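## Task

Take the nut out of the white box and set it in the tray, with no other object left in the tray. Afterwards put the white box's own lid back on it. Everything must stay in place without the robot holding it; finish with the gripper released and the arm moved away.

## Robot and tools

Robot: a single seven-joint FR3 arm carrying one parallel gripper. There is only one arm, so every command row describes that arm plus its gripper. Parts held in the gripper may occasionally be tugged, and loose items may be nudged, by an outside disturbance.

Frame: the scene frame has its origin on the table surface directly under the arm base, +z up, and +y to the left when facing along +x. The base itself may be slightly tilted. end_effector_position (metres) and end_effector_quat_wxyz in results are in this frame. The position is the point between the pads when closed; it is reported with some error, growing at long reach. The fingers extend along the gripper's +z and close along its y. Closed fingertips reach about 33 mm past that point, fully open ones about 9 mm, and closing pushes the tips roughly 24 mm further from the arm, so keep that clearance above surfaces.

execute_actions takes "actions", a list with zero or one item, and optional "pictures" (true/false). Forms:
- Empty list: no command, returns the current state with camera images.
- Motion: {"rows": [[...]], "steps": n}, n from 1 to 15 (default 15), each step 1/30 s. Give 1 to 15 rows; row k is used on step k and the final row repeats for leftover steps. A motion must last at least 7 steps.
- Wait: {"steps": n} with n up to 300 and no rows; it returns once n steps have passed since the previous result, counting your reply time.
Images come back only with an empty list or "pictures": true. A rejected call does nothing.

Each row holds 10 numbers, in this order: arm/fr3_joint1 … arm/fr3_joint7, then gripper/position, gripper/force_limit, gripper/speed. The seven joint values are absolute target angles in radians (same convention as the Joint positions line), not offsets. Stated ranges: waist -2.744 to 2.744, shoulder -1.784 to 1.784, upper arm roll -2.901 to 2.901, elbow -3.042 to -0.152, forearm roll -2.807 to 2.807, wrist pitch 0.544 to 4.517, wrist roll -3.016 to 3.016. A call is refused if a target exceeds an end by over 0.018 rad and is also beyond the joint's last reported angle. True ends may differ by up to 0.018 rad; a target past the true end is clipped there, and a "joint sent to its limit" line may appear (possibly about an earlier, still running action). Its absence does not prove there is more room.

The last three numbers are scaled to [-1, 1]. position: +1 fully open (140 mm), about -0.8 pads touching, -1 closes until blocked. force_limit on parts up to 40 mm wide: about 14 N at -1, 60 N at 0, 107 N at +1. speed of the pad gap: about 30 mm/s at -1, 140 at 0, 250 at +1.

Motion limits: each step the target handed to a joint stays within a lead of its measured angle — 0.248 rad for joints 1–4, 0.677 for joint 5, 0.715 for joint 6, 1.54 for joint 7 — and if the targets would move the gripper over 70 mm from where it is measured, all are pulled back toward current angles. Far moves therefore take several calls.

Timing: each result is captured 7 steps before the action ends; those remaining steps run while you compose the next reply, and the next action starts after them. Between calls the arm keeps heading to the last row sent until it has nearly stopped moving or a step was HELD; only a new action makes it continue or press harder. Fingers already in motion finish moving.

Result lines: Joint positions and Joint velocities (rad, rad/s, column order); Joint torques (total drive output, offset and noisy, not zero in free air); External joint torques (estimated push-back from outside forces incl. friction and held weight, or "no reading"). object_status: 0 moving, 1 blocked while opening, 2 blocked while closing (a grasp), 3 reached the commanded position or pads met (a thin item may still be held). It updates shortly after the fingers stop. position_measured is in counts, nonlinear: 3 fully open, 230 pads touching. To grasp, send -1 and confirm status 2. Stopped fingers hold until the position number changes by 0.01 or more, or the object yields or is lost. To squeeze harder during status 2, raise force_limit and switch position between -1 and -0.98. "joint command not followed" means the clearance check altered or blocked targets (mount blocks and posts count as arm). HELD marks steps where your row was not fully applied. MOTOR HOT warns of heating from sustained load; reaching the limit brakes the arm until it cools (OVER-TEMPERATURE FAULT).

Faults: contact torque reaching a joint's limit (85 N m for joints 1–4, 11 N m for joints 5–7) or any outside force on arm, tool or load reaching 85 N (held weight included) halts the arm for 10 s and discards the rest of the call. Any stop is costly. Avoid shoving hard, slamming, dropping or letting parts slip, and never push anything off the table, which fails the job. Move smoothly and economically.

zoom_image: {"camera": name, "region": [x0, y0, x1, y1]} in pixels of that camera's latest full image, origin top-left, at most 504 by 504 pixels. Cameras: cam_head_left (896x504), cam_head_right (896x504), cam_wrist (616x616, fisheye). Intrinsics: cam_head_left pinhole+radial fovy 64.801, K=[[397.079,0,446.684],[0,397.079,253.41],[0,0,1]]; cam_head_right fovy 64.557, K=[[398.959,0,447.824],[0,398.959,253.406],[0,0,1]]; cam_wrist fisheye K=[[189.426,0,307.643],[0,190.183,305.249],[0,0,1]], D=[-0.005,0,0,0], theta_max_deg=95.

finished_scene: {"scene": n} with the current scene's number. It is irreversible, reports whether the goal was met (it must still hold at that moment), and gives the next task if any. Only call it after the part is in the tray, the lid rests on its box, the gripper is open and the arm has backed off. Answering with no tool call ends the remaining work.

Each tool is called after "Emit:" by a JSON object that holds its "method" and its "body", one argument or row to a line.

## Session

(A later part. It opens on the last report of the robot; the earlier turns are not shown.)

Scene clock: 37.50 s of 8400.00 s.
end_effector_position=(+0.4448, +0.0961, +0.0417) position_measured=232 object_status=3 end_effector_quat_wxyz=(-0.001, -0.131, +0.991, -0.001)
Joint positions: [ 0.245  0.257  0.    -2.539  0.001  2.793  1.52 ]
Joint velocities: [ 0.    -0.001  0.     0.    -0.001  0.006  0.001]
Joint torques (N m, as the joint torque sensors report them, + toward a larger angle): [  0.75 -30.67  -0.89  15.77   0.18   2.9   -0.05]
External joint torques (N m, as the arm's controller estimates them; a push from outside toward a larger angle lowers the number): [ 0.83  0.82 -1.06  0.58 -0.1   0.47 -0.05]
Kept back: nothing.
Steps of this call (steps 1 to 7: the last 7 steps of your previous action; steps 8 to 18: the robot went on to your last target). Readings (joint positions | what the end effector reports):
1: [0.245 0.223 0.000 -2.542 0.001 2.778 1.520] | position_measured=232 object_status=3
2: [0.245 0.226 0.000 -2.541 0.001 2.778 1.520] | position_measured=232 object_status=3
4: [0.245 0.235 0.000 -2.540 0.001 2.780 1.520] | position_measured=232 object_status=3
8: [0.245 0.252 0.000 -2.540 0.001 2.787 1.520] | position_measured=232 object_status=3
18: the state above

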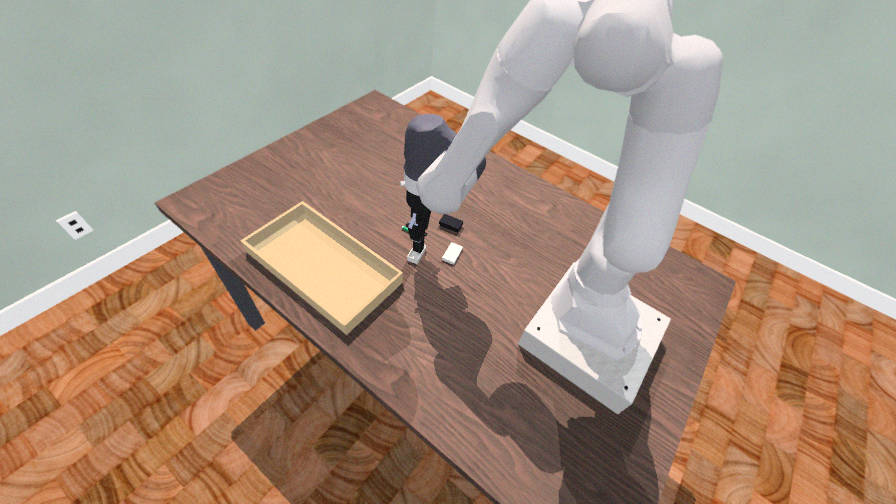

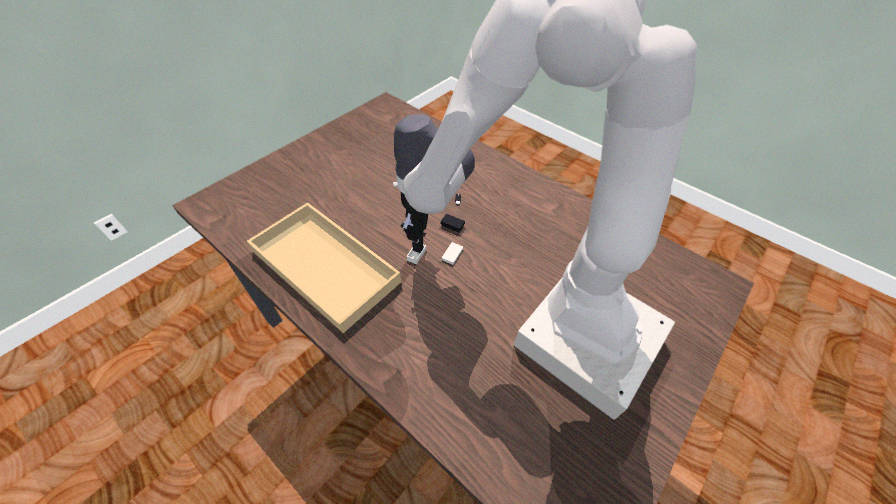

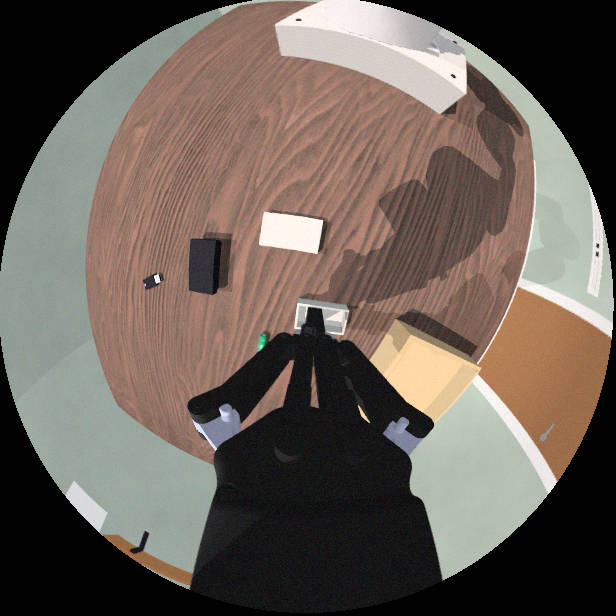

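Emit:
{"method": "execute_actions", "body": {
  "actions": [
    {"rows":[[0.245,0.264,0,-2.537,0,2.803,1.52,-1,-0.3,0],[0.245,0.264,0,-2.537,0,2.803,1.52,-1,-0.3,0],[0.245,0.264,0,-2.537,0,2.803,1.52,-1,-0.3,0],[0.245,0.27,0,-2.536,0,2.808,1.52,-1,-0.3,0]]}
  ]
}}

Emit:
{"method": "execute_actions", "body": {
  "actions": [
    {"steps":10}
  ]
}}

Scene clock: 38.00 s of 8400.00 s.
end_effector_position=(+0.4466, +0.0964, +0.0402) position_measured=232 object_status=3 end_effector_quat_wxyz=(+0.002, -0.131, +0.991, -0.001)
Joint positions: [ 0.245  0.263  0.    -2.537  0.001  2.802  1.52 ]
Joint velocities: [-0.002  0.001 -0.001  0.005 -0.001  0.021 -0.001]
Joint torques (N m, as the joint torque sensors report them, + toward a larger angle): [  0.73 -27.32  -0.46  14.35   0.2    2.97  -0.07]
External joint torques (N m, as the arm's controller estimates them; a push from outside toward a larger angle lowers the number): [ 0.93  4.55 -0.52 -0.82 -0.09  0.61 -0.07]
Steps of this call (steps 1 to 7: the robot went on to your last target; steps 8 to 15: the first 8 steps of this action). Readings (joint positions | what the end effector reports):
8: [0.245 0.257 0.000 -2.539 0.001 2.795 1.520] | position_measured=232 object_status=3
9: [0.245 0.259 0.000 -2.539 0.001 2.796 1.520] | position_measured=232 object_status=3
11: [0.245 0.262 0.000 -2.538 0.001 2.798 1.520] | position_measured=232 object_status=3
15: the state above

Scene clock: 38.33 s of 8400.00 s.
end_effector_position=(+0.4474, +0.0966, +0.0402) position_measured=232 object_status=3 end_effector_quat_wxyz=(+0.003, -0.131, +0.991, -0.001)
Joint positions: [ 0.245  0.264  0.    -2.537  0.001  2.805  1.52 ]
Joint velocities: [ 0.     0.001 -0.     0.001  0.001  0.003  0.002]
Joint torques (N m, as the joint torque sensors report them, + toward a larger angle): [  0.03 -27.48   0.18  14.93   0.3    2.88  -0.03]
External joint torques (N m, as the arm's controller estimates them; a push from outside toward a larger angle lowers the number): [ 0.13  4.1   0.03 -0.19  0.02  0.44 -0.03]
Kept back: nothing.
Steps of this call (steps 1 to 7: the last 7 steps of your previous action; steps 8 to 10: the robot went on to your last target). Readings (joint positions | what the end effector reports):
1: [0.245 0.263 0.000 -2.537 0.001 2.802 1.520] | position_measured=232 object_status=3
2: [0.245 0.263 0.000 -2.537 0.001 2.803 1.520] | position_measured=232 object_status=3
4: [0.245 0.263 0.000 -2.537 0.001 2.804 1.520] | position_measured=232 object_status=3
8: [0.245 0.264 0.000 -2.537 0.001 2.804 1.520] | position_measured=232 object_status=3
10: the state above

Contact at .040. Drag right.

Emit:
{"method": "execute_actions", "body": {
  "actions": [
    {"rows":[[0.25,0.272,0,-2.536,0,2.808,1.52,-1,-0.3,0],[0.25,0.272,0,-2.536,0,2.808,1.52,-1,-0.3,0],[0.255,0.272,0,-2.536,0,2.808,1.525,-1,-0.3,0],[0.255,0.272,0,-2.536,0,2.808,1.525,-1,-0.3,0],[0.26,0.272,0,-2.536,0,2.808,1.53,-1,-0.3,0],[0.26,0.272,0,-2.536,0,2.808,1.53,-1,-0.3,0],[0.265,0.272,0,-2.536,0,2.808,1.535,-1,-0.3,0],[0.265,0.272,0,-2.536,0,2.808,1.535,-1,-0.3,0],[0.27,0.272,0,-2.536,0,2.808,1.545,-1,-0.3,0]]}
  ]
}}

Emit:
{"method": "execute_actions", "body": {
  "actions": [
    {"rows":[[0.27,0.25,0,-2.538,0,2.79,1.545,-1,-0.3,0],[0.27,0.25,0,-2.538,0,2.79,1.545,-1,-0.3,0],[0.27,0.225,0,-2.54,0,2.768,1.545,-1,-0.3,0],[0.27,0.225,0,-2.54,0,2.768,1.545,-1,-0.3,0],[0.27,0.19,0,-2.54,0,2.735,1.545,-1,-0.3,0],[0.27,0.19,0,-2.54,0,2.735,1.545,-1,-0.3,0],[0.27,0.16,0,-2.54,0,2.705,1.545,-0.47,-0.3,0]]}
  ]
}}

Emit:
{"method": "execute_actions", "body": {
  "actions": [
    {"steps":15}
  ],
  "pictures": true
}}

Emit:
{"method": "zoom_image", "body": {
  "camera": "cam_wrist",
  "region": [260, 270, 370, 360]
}}

Scene clock: 39.27 s of 8400.00 s.
end_effector_position=(+0.4478, +0.1009, +0.0402) position_measured=232 object_status=3 end_effector_quat_wxyz=(+0.004, -0.134, +0.991, -0.001)
Joint positions: [ 0.256  0.265 -0.001 -2.535  0.001  2.808  1.523]
Joint velocities: [0.07  0.004 0.    0.003 0.001 0.011 0.028]
Joint torques (N m, as the joint torque sensors report them, + toward a larger angle): [  1.93 -27.05   0.72  13.21   0.21   2.36   0.09]
External joint torques (N m, as the arm's controller estimates them; a push from outside toward a larger angle lowers the number): [ 2.58  4.58  0.75 -1.84 -0.09 -0.07  0.09]
Steps of this call (steps 1 to 15: the robot went on to your last target; steps 16 to 20: nothing new was sent; steps 21 to 28: the first 8 steps of this action). Readings (joint positions | what the end effector reports):
21: [0.246 0.264 0.000 -2.536 0.001 2.805 1.520] | position_measured=232 object_status=3
22: [0.246 0.264 0.000 -2.536 0.001 2.805 1.520] | position_measured=232 object_status=3
24: [0.248 0.264 -0.001 -2.536 0.001 2.806 1.520] | position_measured=232 object_status=3
28: the state above

Scene clock: 39.77 s of 8400.00 s.
end_effector_position=(+0.4532, +0.1076, +0.0690) position_measured=232 object_status=0 end_effector_quat_wxyz=(+0.013, -0.132, +0.991, -0.000)
Joint positions: [ 0.267  0.189 -0.001 -2.54   0.001  2.754  1.538]
Joint velocities: [ 0.001 -0.426  0.001  0.011 -0.    -0.264  0.013]
Joint torques (N m, as the joint torque sensors report them, + toward a larger angle): [  1.39 -26.12   0.28  14.8    0.34   1.78   0.  ]
External joint torques (N m, as the arm's controller estimates them; a push from outside toward a larger angle lowers the number): [ 1.48 -0.59  0.19 -0.39 -0.01 -0.37  0.  ]
Steps of this call (steps 1 to 7: the last 7 steps of your previous action; steps 8 to 15: the first 8 steps of this action). Readings (joint positions | what the end effector reports):
8: [0.266 0.263 -0.001 -2.536 0.001 2.807 1.534] | position_measured=232 object_status=3
9: [0.266 0.260 -0.001 -2.536 0.001 2.804 1.535] | position_measured=232 object_status=3
11: [0.267 0.245 -0.001 -2.538 0.001 2.793 1.536] | position_measured=232 object_status=3
15: the state above

Scene clock: 40.27 s of 8400.00 s.
end_effector_position=(+0.4496, +0.1069, +0.0782) position_measured=188 object_status=3 end_effector_quat_wxyz=(+0.006, -0.131, +0.991, -0.001)
Joint positions: [ 0.267  0.161 -0.001 -2.539  0.001  2.71   1.541]
Joint velocities: [ 0.    -0.001  0.    -0.    -0.002 -0.015  0.002]
Joint torques (N m, as the joint torque sensors report them, + toward a larger angle): [  1.99 -30.64  -0.14  15.11   0.32   1.99   0.18]
External joint torques (N m, as the arm's controller estimates them; a push from outside toward a larger angle lowers the number): [ 2.14 -0.56 -0.15 -1.76 -0.04 -0.47  0.18]
Kept back: nothing.
Steps of this call (steps 1 to 7: the last 7 steps of your previous action; steps 8 to 15: the robot went on to your last target). Readings (joint positions | what the end effector reports):
1: [0.267 0.177 -0.001 -2.539 0.001 2.746 1.538] | position_measured=219 object_status=0
2: [0.267 0.169 -0.001 -2.539 0.001 2.740 1.539] | position_measured=211 object_status=0
4: [0.267 0.162 -0.001 -2.539 0.001 2.730 1.539] | position_measured=196 object_status=0
8: [0.267 0.161 -0.001 -2.539 0.001 2.718 1.540] | position_measured=188 object_status=0
15: the state above

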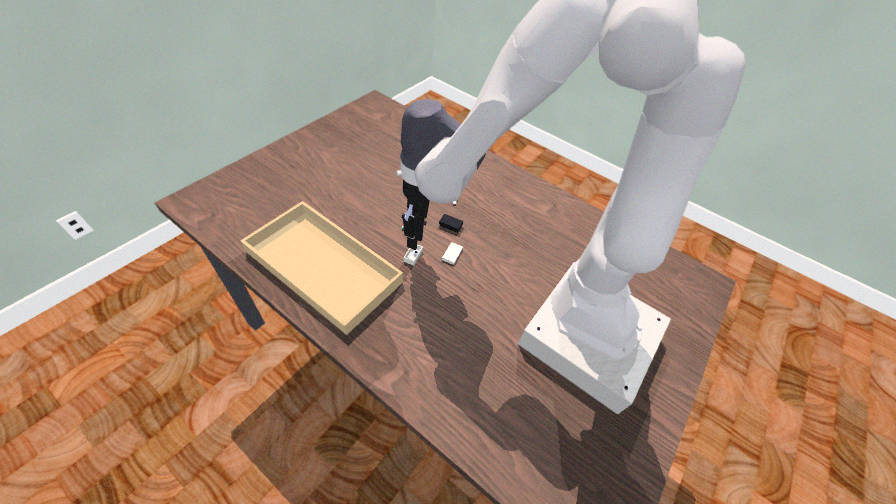

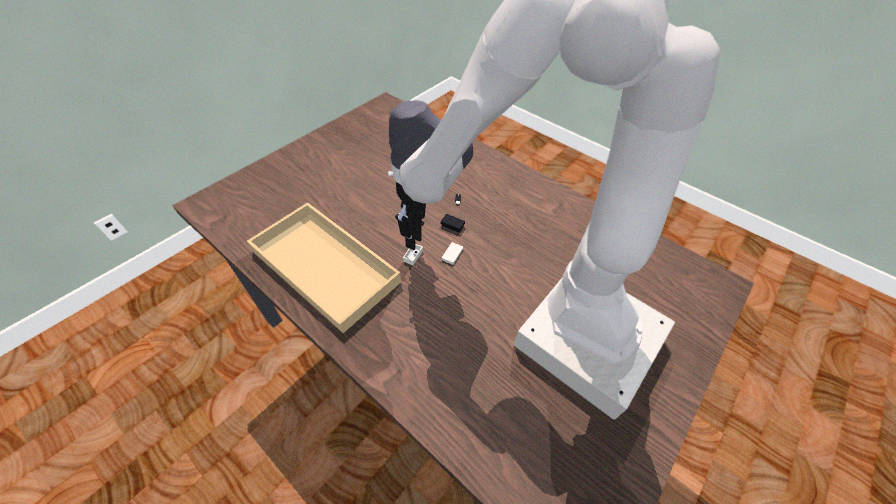

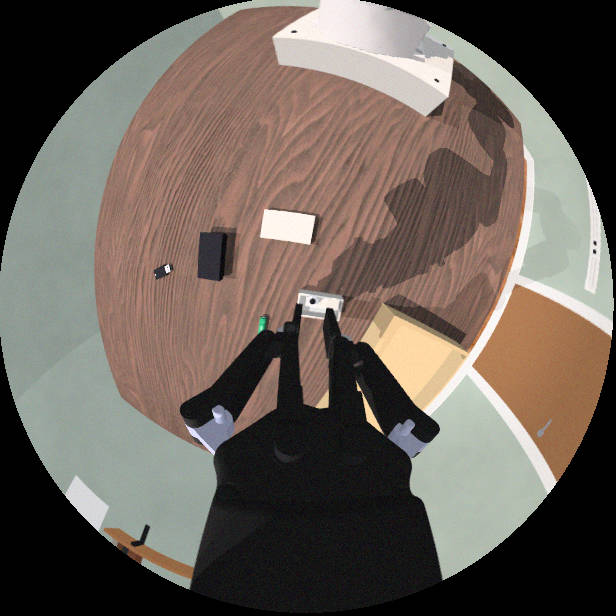

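Region (260, 270, 370, 360) of cam_wrist's 616x616 image, scaled by 4.582, with more detail than that image has; it fills the top 412 rows of this view, and the rest is white.

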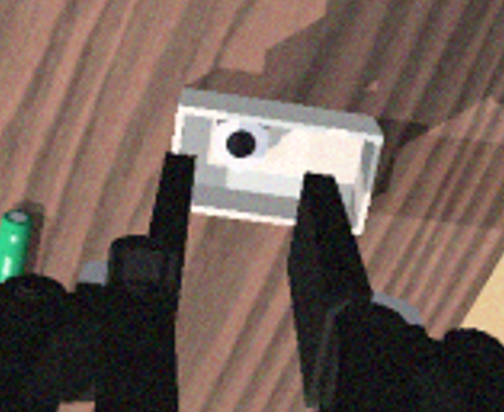

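Emit:
{"method": "execute_actions", "body": {
  "actions": [
    {"rows":[[0.274,0.17,0,-2.54,0,2.715,1.545,-0.47,-0.3,0],[0.274,0.17,0,-2.54,0,2.715,1.545,-0.47,-0.3,0],[0.272,0.185,0,-2.54,0,2.73,1.545,-0.47,-0.3,0],[0.272,0.185,0,-2.54,0,2.73,1.545,-0.47,-0.3,0],[0.272,0.2,0,-2.54,0,2.745,1.545,-0.47,-0.3,0],[0.272,0.2,0,-2.54,0,2.745,1.545,-0.47,-0.3,0],[0.272,0.22,0,-2.54,0,2.766,1.545,-0.47,-0.3,0]]}
  ]
}}

Emit:
{"method": "execute_actions", "body": {
  "actions": [
    {"steps":18}
  ],
  "pictures": true
}}

Emit:
{"method": "zoom_image", "body": {
  "camera": "cam_wrist",
  "region": [260, 270, 370, 360]
}}

Scene clock: 41.53 s of 8400.00 s.
end_effector_position=(+0.4440, +0.1068, +0.0616) position_measured=188 object_status=3 end_effector_quat_wxyz=(-0.002, -0.132, +0.991, -0.002)
Joint positions: [ 0.27   0.202 -0.001 -2.539  0.001  2.736  1.542]
Joint velocities: [-0.     0.247  0.001 -0.005 -0.001  0.157 -0.   ]
Joint torques (N m, as the joint torque sensors report them, + toward a larger angle): [  2.16 -32.8    0.21  13.99   0.34   3.1    0.11]
External joint torques (N m, as the arm's controller estimates them; a push from outside toward a larger angle lowers the number): [ 2.26  0.27  0.11 -2.49  0.03  0.56  0.11]
Steps of this call (steps 1 to 15: the robot went on to your last target; steps 16 to 30: nothing new was sent; steps 31 to 38: the first 8 steps of this action). Readings (joint positions | what the end effector reports):
31: [0.268 0.162 -0.001 -2.539 0.001 2.708 1.542] | position_measured=188 object_status=3
32: [0.269 0.164 -0.001 -2.539 0.001 2.709 1.542] | position_measured=188 object_status=3
34: [0.270 0.172 -0.001 -2.539 0.001 2.715 1.542] | position_measured=188 object_status=3
38: the state above

Scene clock: 42.13 s of 8400.00 s.
end_effector_position=(+0.4459, +0.1072, +0.0562) position_measured=188 object_status=3 end_effector_quat_wxyz=(+0.003, -0.132, +0.991, -0.001)
Joint positions: [ 0.27   0.219 -0.001 -2.54   0.001  2.763  1.542]
Joint velocities: [-0.001  0.     0.001 -0.001 -0.001  0.005  0.001]
Joint torques (N m, as the joint torque sensors report them, + toward a larger angle): [  2.22 -29.85   1.2   14.99   0.24   2.81   0.09]
External joint torques (N m, as the arm's controller estimates them; a push from outside toward a larger angle lowers the number): [ 2.3   0.89  1.07 -0.74 -0.07  0.4   0.09]
Kept back: nothing.
Steps of this call (steps 1 to 7: the last 7 steps of your previous action; steps 8 to 18: the robot went on to your last target). Readings (joint positions | what the end effector reports):
1: [0.270 0.209 -0.001 -2.539 0.001 2.741 1.542] | position_measured=188 object_status=3
2: [0.270 0.214 -0.001 -2.539 0.001 2.745 1.542] | position_measured=188 object_status=3
4: [0.270 0.218 -0.001 -2.540 0.001 2.750 1.542] | position_measured=188 object_status=3
8: [0.270 0.219 -0.001 -2.540 0.001 2.758 1.542] | position_measured=188 object_status=3
18: the state above

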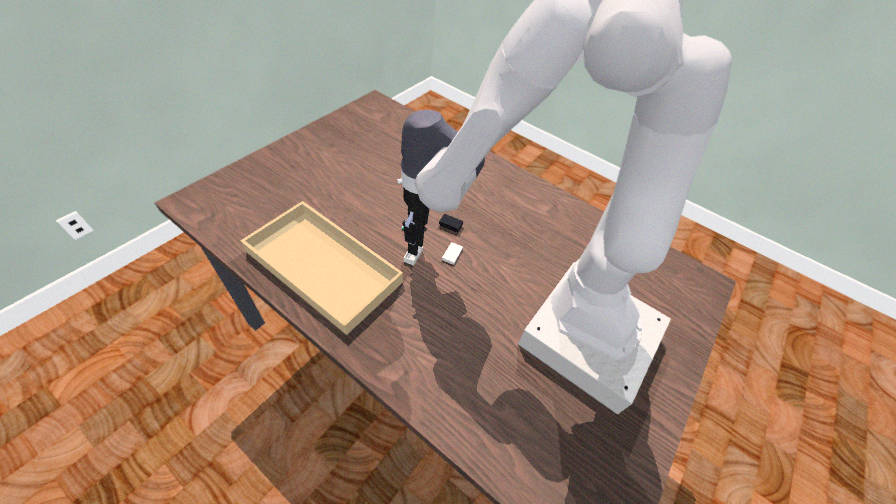

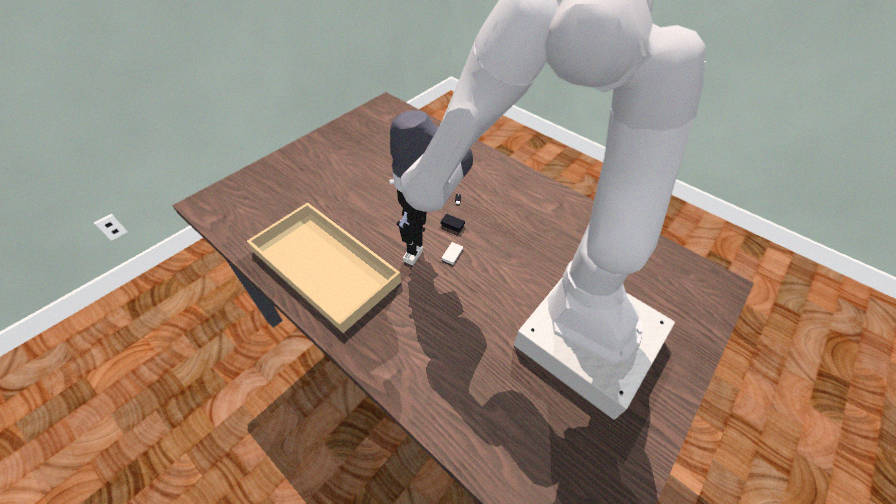

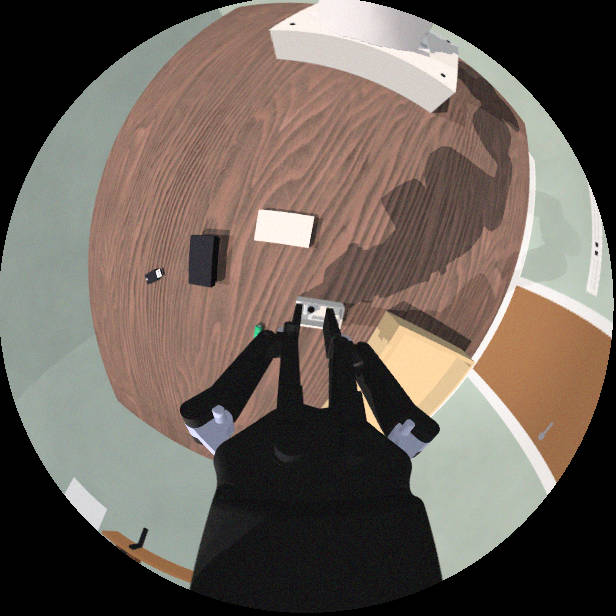

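Region (260, 270, 370, 360) of cam_wrist's 616x616 image, scaled by 4.582, with more detail than that image has; it fills the top 412 rows of this view, and the rest is white.

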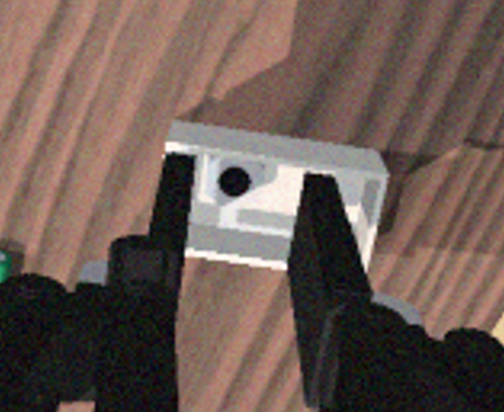

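Emit:
{"method": "execute_actions", "body": {
  "actions": [
    {"rows":[[0.279,0.222,0,-2.533,0,2.76,1.55,-0.47,-0.3,0]]}
  ]
}}

Emit:
{"method": "execute_actions", "body": {
  "actions": [
    {"steps":10}
  ],
  "pictures": true
}}

Emit:
{"method": "zoom_image", "body": {
  "camera": "cam_wrist",
  "region": [260, 270, 370, 360]
}}

Scene clock: 42.90 s of 8400.00 s.
end_effector_position=(+0.4475, +0.1107, +0.0568) position_measured=188 object_status=3 end_effector_quat_wxyz=(+0.004, -0.134, +0.991, -0.001)
Joint positions: [ 0.276  0.22  -0.001 -2.535  0.001  2.763  1.545]
Joint velocities: [ 0.001  0.002 -0.     0.003 -0.    -0.     0.007]
Joint torques (N m, as the joint torque sensors report them, + toward a larger angle): [  1.6  -29.68   0.28  16.33   0.29   2.11   0.18]
External joint torques (N m, as the arm's controller estimates them; a push from outside toward a larger angle lowers the number): [ 1.8   1.27  0.29  0.47 -0.03 -0.33  0.18]
Steps of this call (steps 1 to 15: the robot went on to your last target; steps 16 to 23: the first 8 steps of this action). Readings (joint positions | what the end effector reports):
16: [0.271 0.219 -0.001 -2.539 0.001 2.763 1.542] | position_measured=188 object_status=3
17: [0.272 0.220 -0.001 -2.538 0.001 2.763 1.543] | position_measured=188 object_status=3
19: [0.275 0.220 -0.001 -2.536 0.001 2.763 1.543] | position_measured=188 object_status=3
23: the state above

Scene clock: 43.23 s of 8400.00 s.
end_effector_position=(+0.4474, +0.1107, +0.0568) position_measured=188 object_status=3 end_effector_quat_wxyz=(+0.004, -0.133, +0.991, -0.001)
Joint positions: [ 0.276  0.22  -0.001 -2.535  0.001  2.763  1.546]
Joint velocities: [ 0.    -0.001  0.001  0.     0.    -0.001  0.003]
Joint torques (N m, as the joint torque sensors report them, + toward a larger angle): [  2.28 -29.59   0.38  16.01   0.25   2.26   0.11]
External joint torques (N m, as the arm's controller estimates them; a push from outside toward a larger angle lowers the number): [ 2.37  1.37  0.26  0.15 -0.06 -0.18  0.11]
Kept back: nothing.
Steps of this call (steps 1 to 7: the last 7 steps of your previous action; steps 8 to 10: the robot went on to your last target). Readings (joint positions | what the end effector reports):
1: [0.276 0.220 -0.001 -2.535 0.001 2.763 1.545] | position_measured=188 object_status=3
2: [0.276 0.220 -0.001 -2.535 0.001 2.763 1.545] | position_measured=188 object_status=3
4: [0.276 0.220 -0.001 -2.535 0.001 2.763 1.545] | position_measured=188 object_status=3
8: [0.276 0.220 -0.001 -2.535 0.001 2.763 1.546] | position_measured=188 object_status=3
10: the state above

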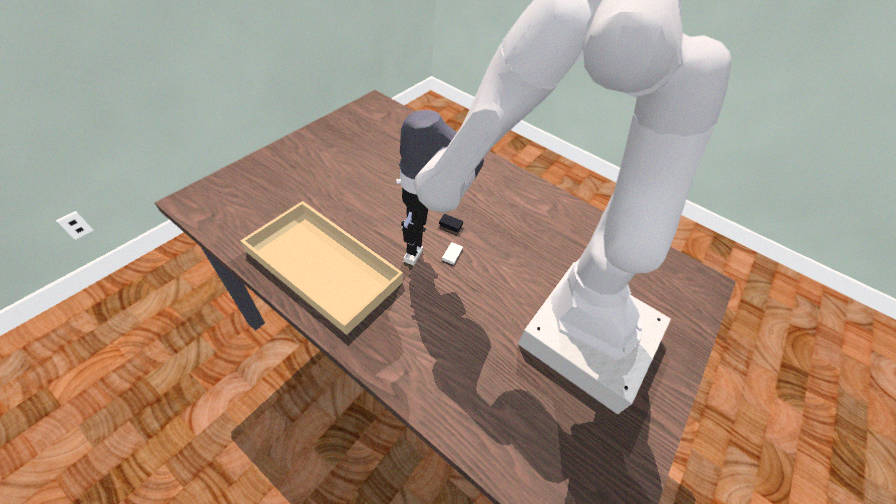

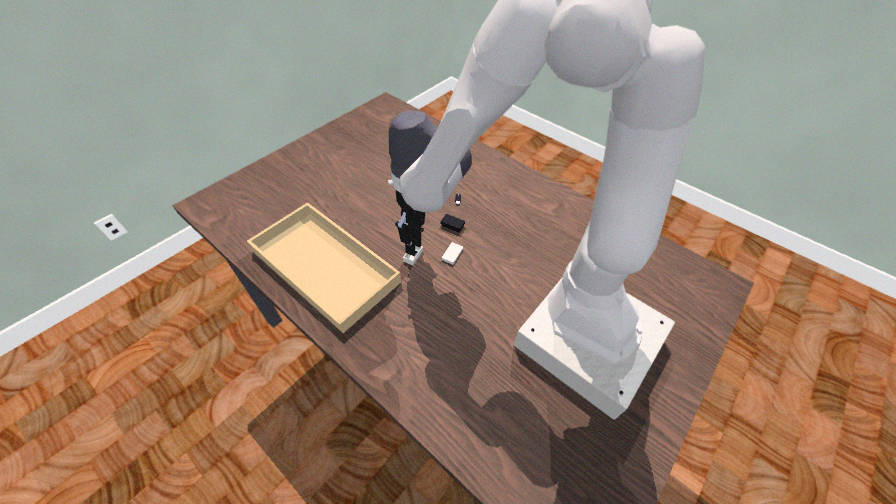

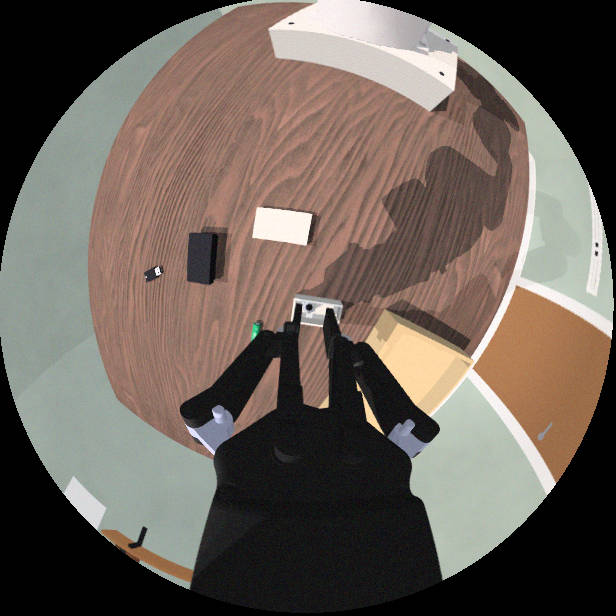

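Region (260, 270, 370, 360) of cam_wrist's 616x616 image, scaled by 4.582, with more detail than that image has; it fills the top 412 rows of this view, and the rest is white.

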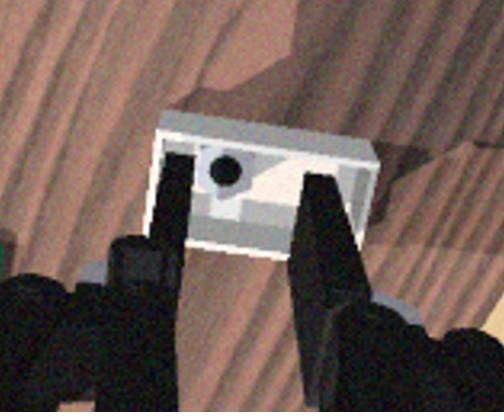

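Emit:
{"method": "execute_actions", "body": {
  "actions": [
    {"rows":[[0.279,0.232,0,-2.532,0,2.768,1.55,-0.47,-0.3,0],[0.279,0.232,0,-2.532,0,2.768,1.55,-0.47,-0.3,0],[0.279,0.242,0,-2.531,0,2.777,1.55,-0.47,-0.3,0],[0.279,0.242,0,-2.531,0,2.777,1.55,-0.47,-0.3,0],[0.279,0.242,0,-2.531,0,2.777,1.55,-0.47,-0.3,0],[0.279,0.252,0,-2.53,0,2.786,1.55,-0.47,-0.3,0],[0.279,0.252,0,-2.53,0,2.786,1.55,-0.47,-0.3,0],[0.279,0.252,0,-2.53,0,2.786,1.55,-0.47,-0.3,0],[0.279,0.262,0,-2.529,0,2.795,1.55,-0.47,-0.3,0],[0.279,0.262,0,-2.529,0,2.795,1.55,-0.47,-0.3,0],[0.279,0.262,0,-2.529,0,2.795,1.55,-0.47,-0.3,0],[0.279,0.274,0,-2.528,0,2.805,1.55,-0.47,-0.3,0]]}
  ]
}}

Emit:
{"method": "execute_actions", "body": {
  "actions": [
    {"steps":18}
  ],
  "pictures": true
}}

Emit:
{"method": "zoom_image", "body": {
  "camera": "cam_wrist",
  "region": [260, 270, 370, 360]
}}

Scene clock: 44.10 s of 8400.00 s.
end_effector_position=(+0.4469, +0.1106, +0.0498) position_measured=188 object_status=3 end_effector_quat_wxyz=(+0.002, -0.133, +0.991, -0.001)
Joint positions: [ 0.276  0.241 -0.001 -2.531  0.001  2.774  1.547]
Joint velocities: [-0.001  0.049 -0.     0.027  0.001  0.064  0.   ]
Joint torques (N m, as the joint torque sensors report them, + toward a larger angle): [  1.81 -25.64   0.57  13.89   0.27   2.66   0.16]
External joint torques (N m, as the arm's controller estimates them; a push from outside toward a larger angle lowers the number): [ 2.02  4.06  0.56 -0.11 -0.03  0.54  0.16]
Steps of this call (steps 1 to 15: the robot went on to your last target; steps 16 to 18: nothing new was sent; steps 19 to 26: the first 8 steps of this action). Readings (joint positions | what the end effector reports):
19: [0.276 0.222 -0.001 -2.534 0.001 2.763 1.547] | position_measured=188 object_status=3
20: [0.276 0.224 -0.001 -2.534 0.001 2.764 1.547] | position_measured=188 object_status=3
22: [0.276 0.232 -0.001 -2.533 0.001 2.767 1.547] | position_measured=188 object_status=3
26: the state above

Scene clock: 44.70 s of 8400.00 s.
end_effector_position=(+0.4557, +0.1128, +0.0496) position_measured=188 object_status=3 end_effector_quat_wxyz=(+0.013, -0.133, +0.991, -0.000)
Joint positions: [ 0.276  0.251 -0.001 -2.523  0.001  2.8    1.547]
Joint velocities: [-0.001  0.001 -0.     0.    -0.     0.007  0.001]
Joint torques (N m, as the joint torque sensors report them, + toward a larger angle): [  2.1  -17.06   0.11  11.59   0.25   3.35   0.1 ]
External joint torques (N m, as the arm's controller estimates them; a push from outside toward a larger angle lowers the number): [ 2.27 14.62  0.04 -3.98 -0.05  0.87  0.1 ]
Kept back: nothing.
Steps of this call (steps 1 to 7: the last 7 steps of your previous action; steps 8 to 18: the robot went on to your last target). Readings (joint positions | what the end effector reports):
1: [0.276 0.243 -0.001 -2.530 0.001 2.777 1.547] | position_measured=188 object_status=3
2: [0.276 0.243 -0.001 -2.528 0.001 2.779 1.547] | position_measured=188 object_status=3
4: [0.276 0.246 -0.001 -2.526 0.001 2.784 1.547] | position_measured=188 object_status=3
8: [0.276 0.250 -0.001 -2.523 0.001 2.793 1.547] | position_measured=188 object_status=3
18: the state above

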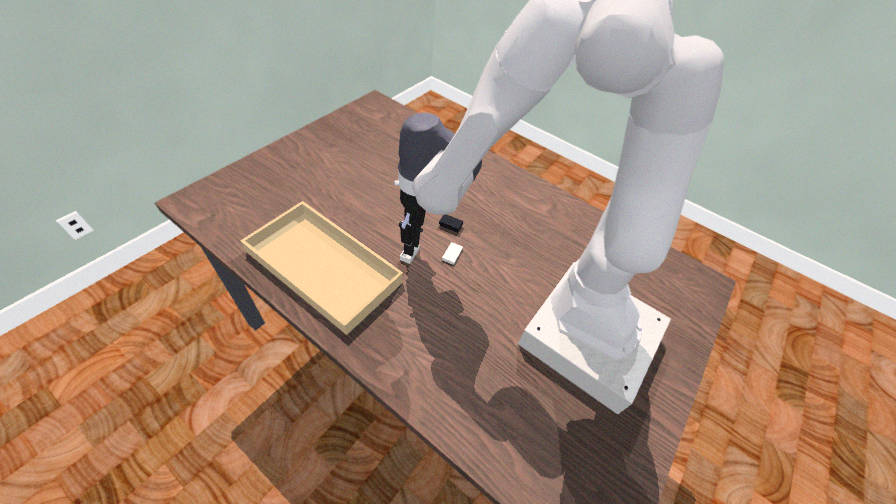

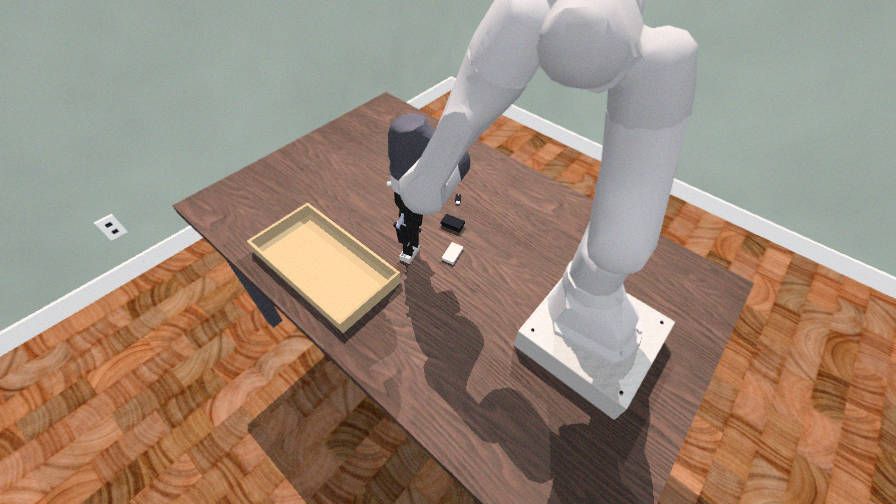

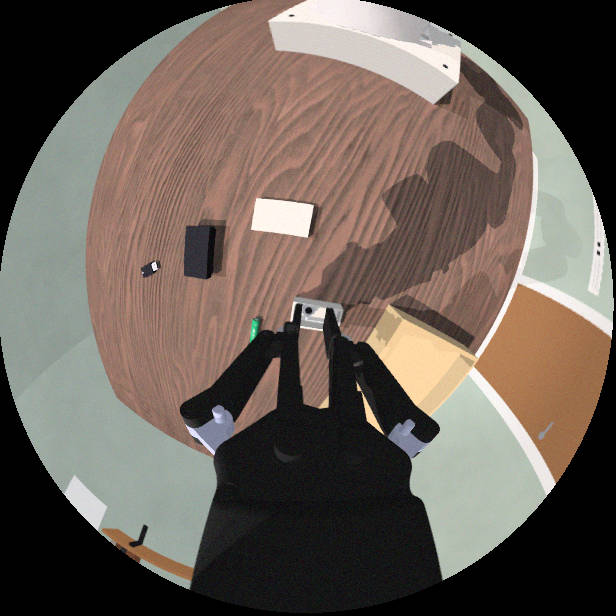

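Region (260, 270, 370, 360) of cam_wrist's 616x616 image, scaled by 4.582, with more detail than that image has; it fills the top 412 rows of this view, and the rest is white.

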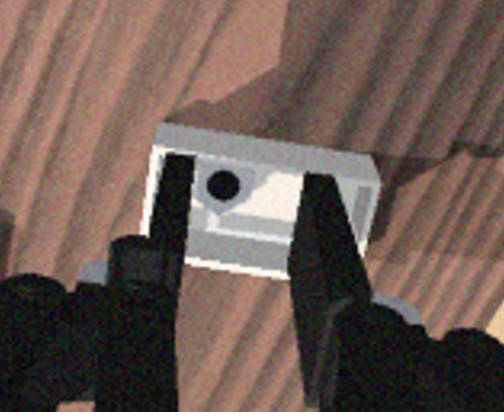

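Emit:
{"method": "execute_actions", "body": {
  "actions": [
    {"rows":[[0.279,0.235,0,-2.523,0,2.77,1.55,-0.47,-0.3,0],[0.279,0.235,0,-2.523,0,2.77,1.55,-0.47,-0.3,0],[0.279,0.235,0,-2.523,0,2.77,1.55,-0.47,-0.3,0],[0.279,0.225,0,-2.523,0,2.75,1.55,-0.47,-0.3,0],[0.279,0.225,0,-2.523,0,2.75,1.55,-0.47,-0.3,0],[0.279,0.225,0,-2.523,0,2.75,1.55,-0.47,-0.3,0],[0.279,0.24,0,-2.5,0,2.742,1.55,-0.47,-0.3,0]]}
  ]
}}

Emit:
{"method": "execute_actions", "body": {
  "actions": [
    {"steps":15}
  ],
  "pictures": true
}}

Emit:
{"method": "zoom_image", "body": {
  "camera": "cam_wrist",
  "region": [260, 270, 370, 360]
}}

Scene clock: 45.50 s of 8400.00 s.
end_effector_position=(+0.4571, +0.1132, +0.0577) position_measured=188 object_status=3 end_effector_quat_wxyz=(+0.009, -0.133, +0.991, -0.000)
Joint positions: [ 0.277  0.234 -0.001 -2.513  0.001  2.764  1.547]
Joint velocities: [ 0.001  0.06   0.002  0.155 -0.001 -0.11  -0.   ]
Joint torques (N m, as the joint torque sensors report them, + toward a larger angle): [  2.33 -30.48   0.52  14.55   0.28   2.     0.14]
External joint torques (N m, as the arm's controller estimates them; a push from outside toward a larger angle lowers the number): [ 2.29  1.16  0.26 -0.26 -0.01 -0.3   0.14]
Steps of this call (steps 1 to 15: the robot went on to your last target; step 16: nothing new was sent; steps 17 to 24: the first 8 steps of this action). Readings (joint positions | what the end effector reports):
17: [0.276 0.249 -0.001 -2.523 0.001 2.797 1.547] | position_measured=188 object_status=3
18: [0.276 0.244 -0.001 -2.523 0.001 2.792 1.547] | position_measured=188 object_status=3
20: [0.276 0.237 -0.001 -2.523 0.001 2.783 1.547] | position_measured=188 object_status=3
24: the state above

Scene clock: 46.00 s of 8400.00 s.
end_effector_position=(+0.4565, +0.1131, +0.0572) position_measured=188 object_status=3 end_effector_quat_wxyz=(+0.003, -0.133, +0.991, -0.001)
Joint positions: [ 0.277  0.238 -0.001 -2.502  0.001  2.745  1.547]
Joint velocities: [ 0.001  0.001  0.001  0.001 -0.001 -0.006  0.   ]
Joint torques (N m, as the joint torque sensors report them, + toward a larger angle): [  2.35 -30.58  -0.12  15.89   0.33   2.1    0.13]
External joint torques (N m, as the arm's controller estimates them; a push from outside toward a larger angle lowers the number): [ 2.35  1.22 -0.34 -0.25  0.01 -0.34  0.13]
Kept back: nothing.
Steps of this call (steps 1 to 7: the last 7 steps of your previous action; steps 8 to 15: the robot went on to your last target). Readings (joint positions | what the end effector reports):
1: [0.277 0.235 -0.001 -2.509 0.001 2.761 1.547] | position_measured=188 object_status=3
2: [0.277 0.236 -0.001 -2.506 0.001 2.758 1.547] | position_measured=188 object_status=3
4: [0.277 0.237 -0.001 -2.503 0.001 2.754 1.547] | position_measured=188 object_status=3
8: [0.277 0.238 -0.001 -2.502 0.001 2.749 1.547] | position_measured=188 object_status=3
15: the state above

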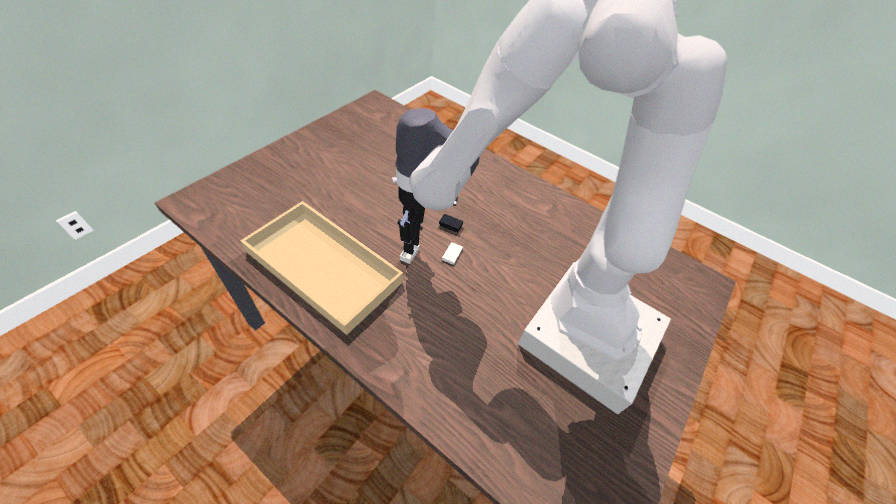

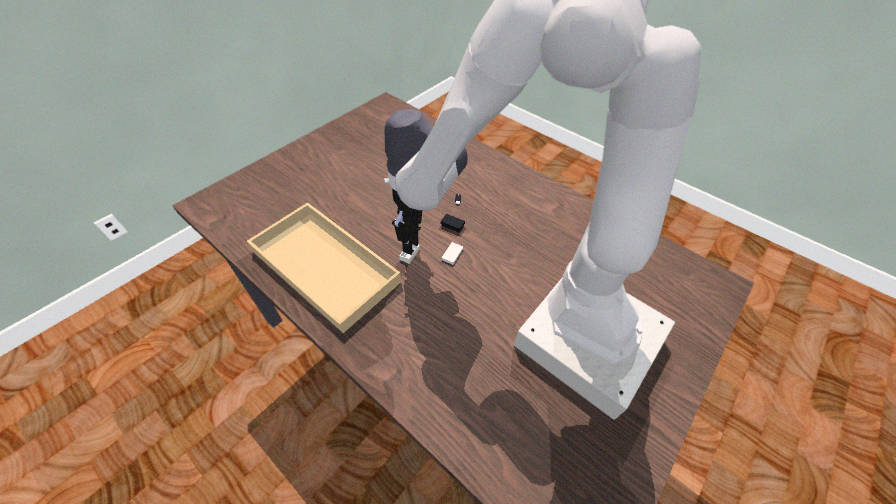

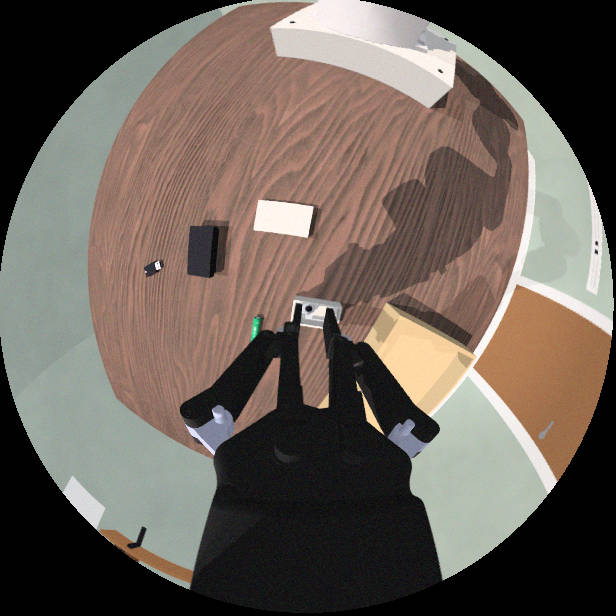

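Region (260, 270, 370, 360) of cam_wrist's 616x616 image, scaled by 4.582, with more detail than that image has; it fills the top 412 rows of this view, and the rest is white.

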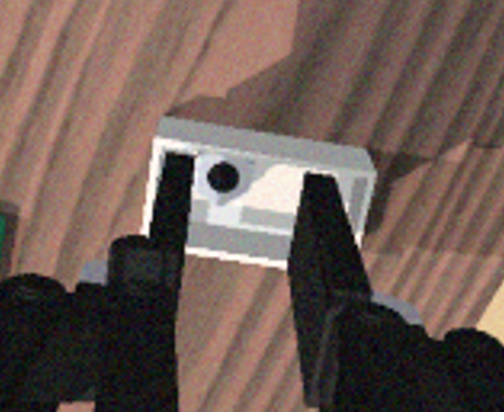

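Emit:
{"method": "execute_actions", "body": {
  "actions": [
    {"rows":[[0.279,0.247,0,-2.488,0,2.737,1.55,-0.47,-0.3,0]]}
  ]
}}

Emit:
{"method": "execute_actions", "body": {
  "actions": [
    {"steps":12}
  ],
  "pictures": true
}}

Emit:
{"method": "zoom_image", "body": {
  "camera": "cam_wrist",
  "region": [260, 270, 370, 360]
}}

Scene clock: 46.60 s of 8400.00 s.
end_effector_position=(+0.4600, +0.1139, +0.0573) position_measured=188 object_status=3 end_effector_quat_wxyz=(+0.003, -0.133, +0.991, -0.001)
Joint positions: [ 0.277  0.245 -0.001 -2.49   0.001  2.741  1.547]
Joint velocities: [ 0.002  0.003 -0.001  0.004 -0.001 -0.008 -0.   ]
Joint torques (N m, as the joint torque sensors report them, + toward a larger angle): [  2.36 -31.17  -0.22  16.27   0.24   2.23   0.1 ]
External joint torques (N m, as the arm's controller estimates them; a push from outside toward a larger angle lowers the number): [ 2.46  0.95 -0.35  0.13 -0.09 -0.19  0.1 ]
Steps of this call (steps 1 to 10: the robot went on to your last target; steps 11 to 18: the first 8 steps of this action). Readings (joint positions | what the end effector reports):
11: [0.277 0.240 -0.001 -2.500 0.001 2.744 1.547] | position_measured=188 object_status=3
12: [0.277 0.242 -0.001 -2.496 0.001 2.743 1.547] | position_measured=188 object_status=3
14: [0.277 0.244 -0.001 -2.493 0.001 2.742 1.547] | position_measured=188 object_status=3
18: the state above

Scene clock: 47.00 s of 8400.00 s.
end_effector_position=(+0.4597, +0.1139, +0.0572) position_measured=188 object_status=3 end_effector_quat_wxyz=(+0.003, -0.133, +0.991, -0.001)
Joint positions: [ 0.277  0.245 -0.001 -2.49   0.001  2.74   1.547]
Joint velocities: [ 0.001 -0.001  0.    -0.001  0.    -0.001 -0.   ]
Joint torques (N m, as the joint torque sensors report them, + toward a larger angle): [  2.34 -30.65   0.49  16.98   0.32   2.11   0.18]
External joint torques (N m, as the arm's controller estimates them; a push from outside toward a larger angle lowers the number): [ 2.32  1.49  0.24  0.78  0.   -0.32  0.18]
Kept back: nothing.
Steps of this call (steps 1 to 7: the last 7 steps of your previous action; steps 8 to 12: the robot went on to your last target). Readings (joint positions | what the end effector reports):
1: [0.277 0.245 -0.001 -2.490 0.001 2.740 1.547] | position_measured=188 object_status=3
2: [0.277 0.245 -0.001 -2.490 0.001 2.740 1.547] | position_measured=188 object_status=3
4: [0.277 0.245 -0.001 -2.490 0.001 2.740 1.547] | position_measured=188 object_status=3
8: [0.277 0.245 -0.001 -2.490 0.001 2.740 1.547] | position_measured=188 object_status=3
12: the state above

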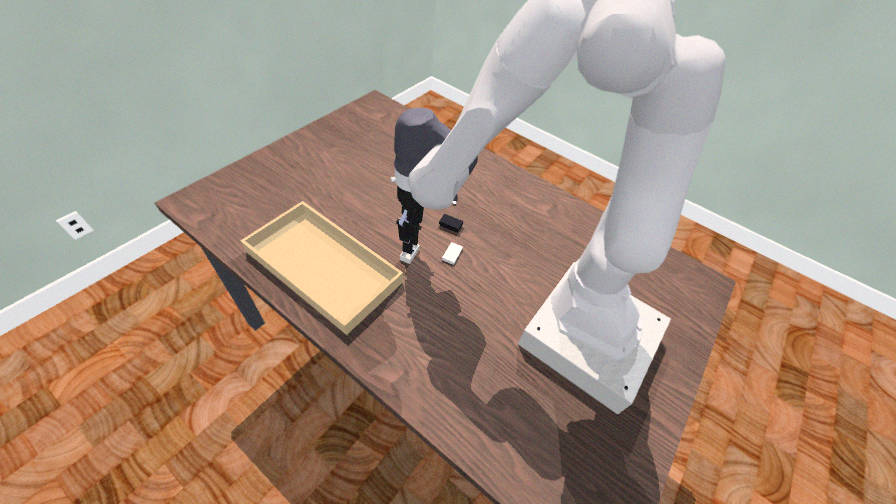

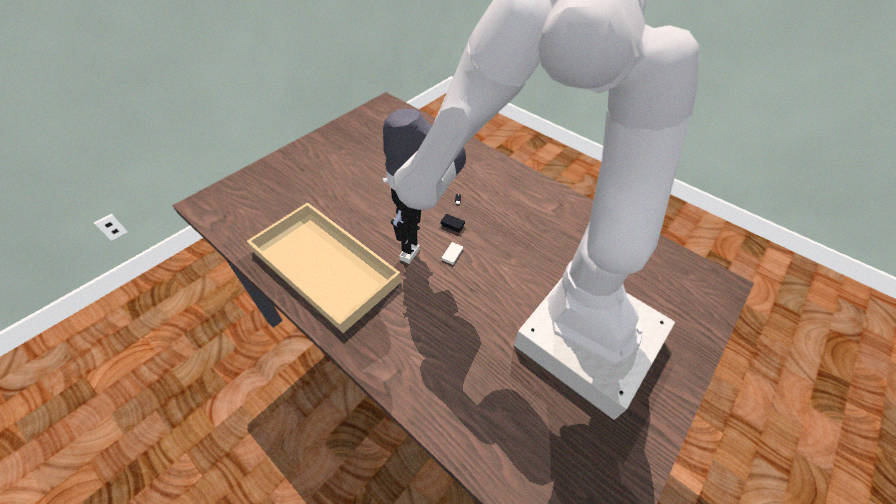

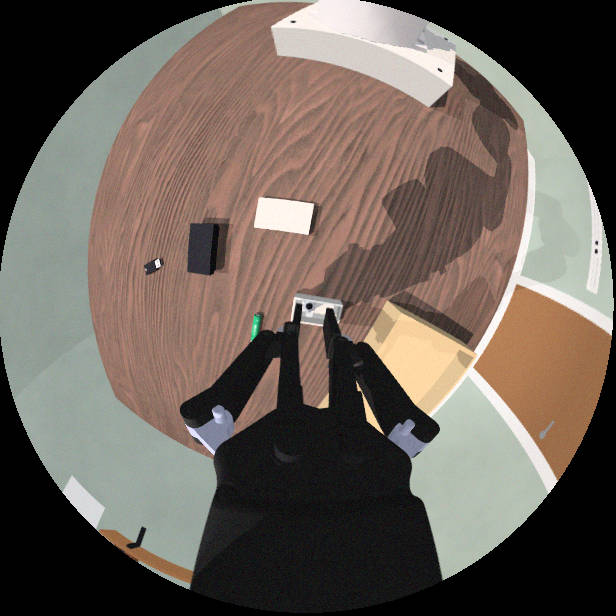

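Region (260, 270, 370, 360) of cam_wrist's 616x616 image, scaled by 4.582, with more detail than that image has; it fills the top 412 rows of this view, and the rest is white.

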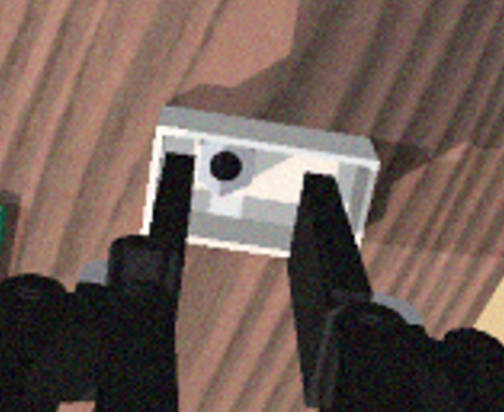

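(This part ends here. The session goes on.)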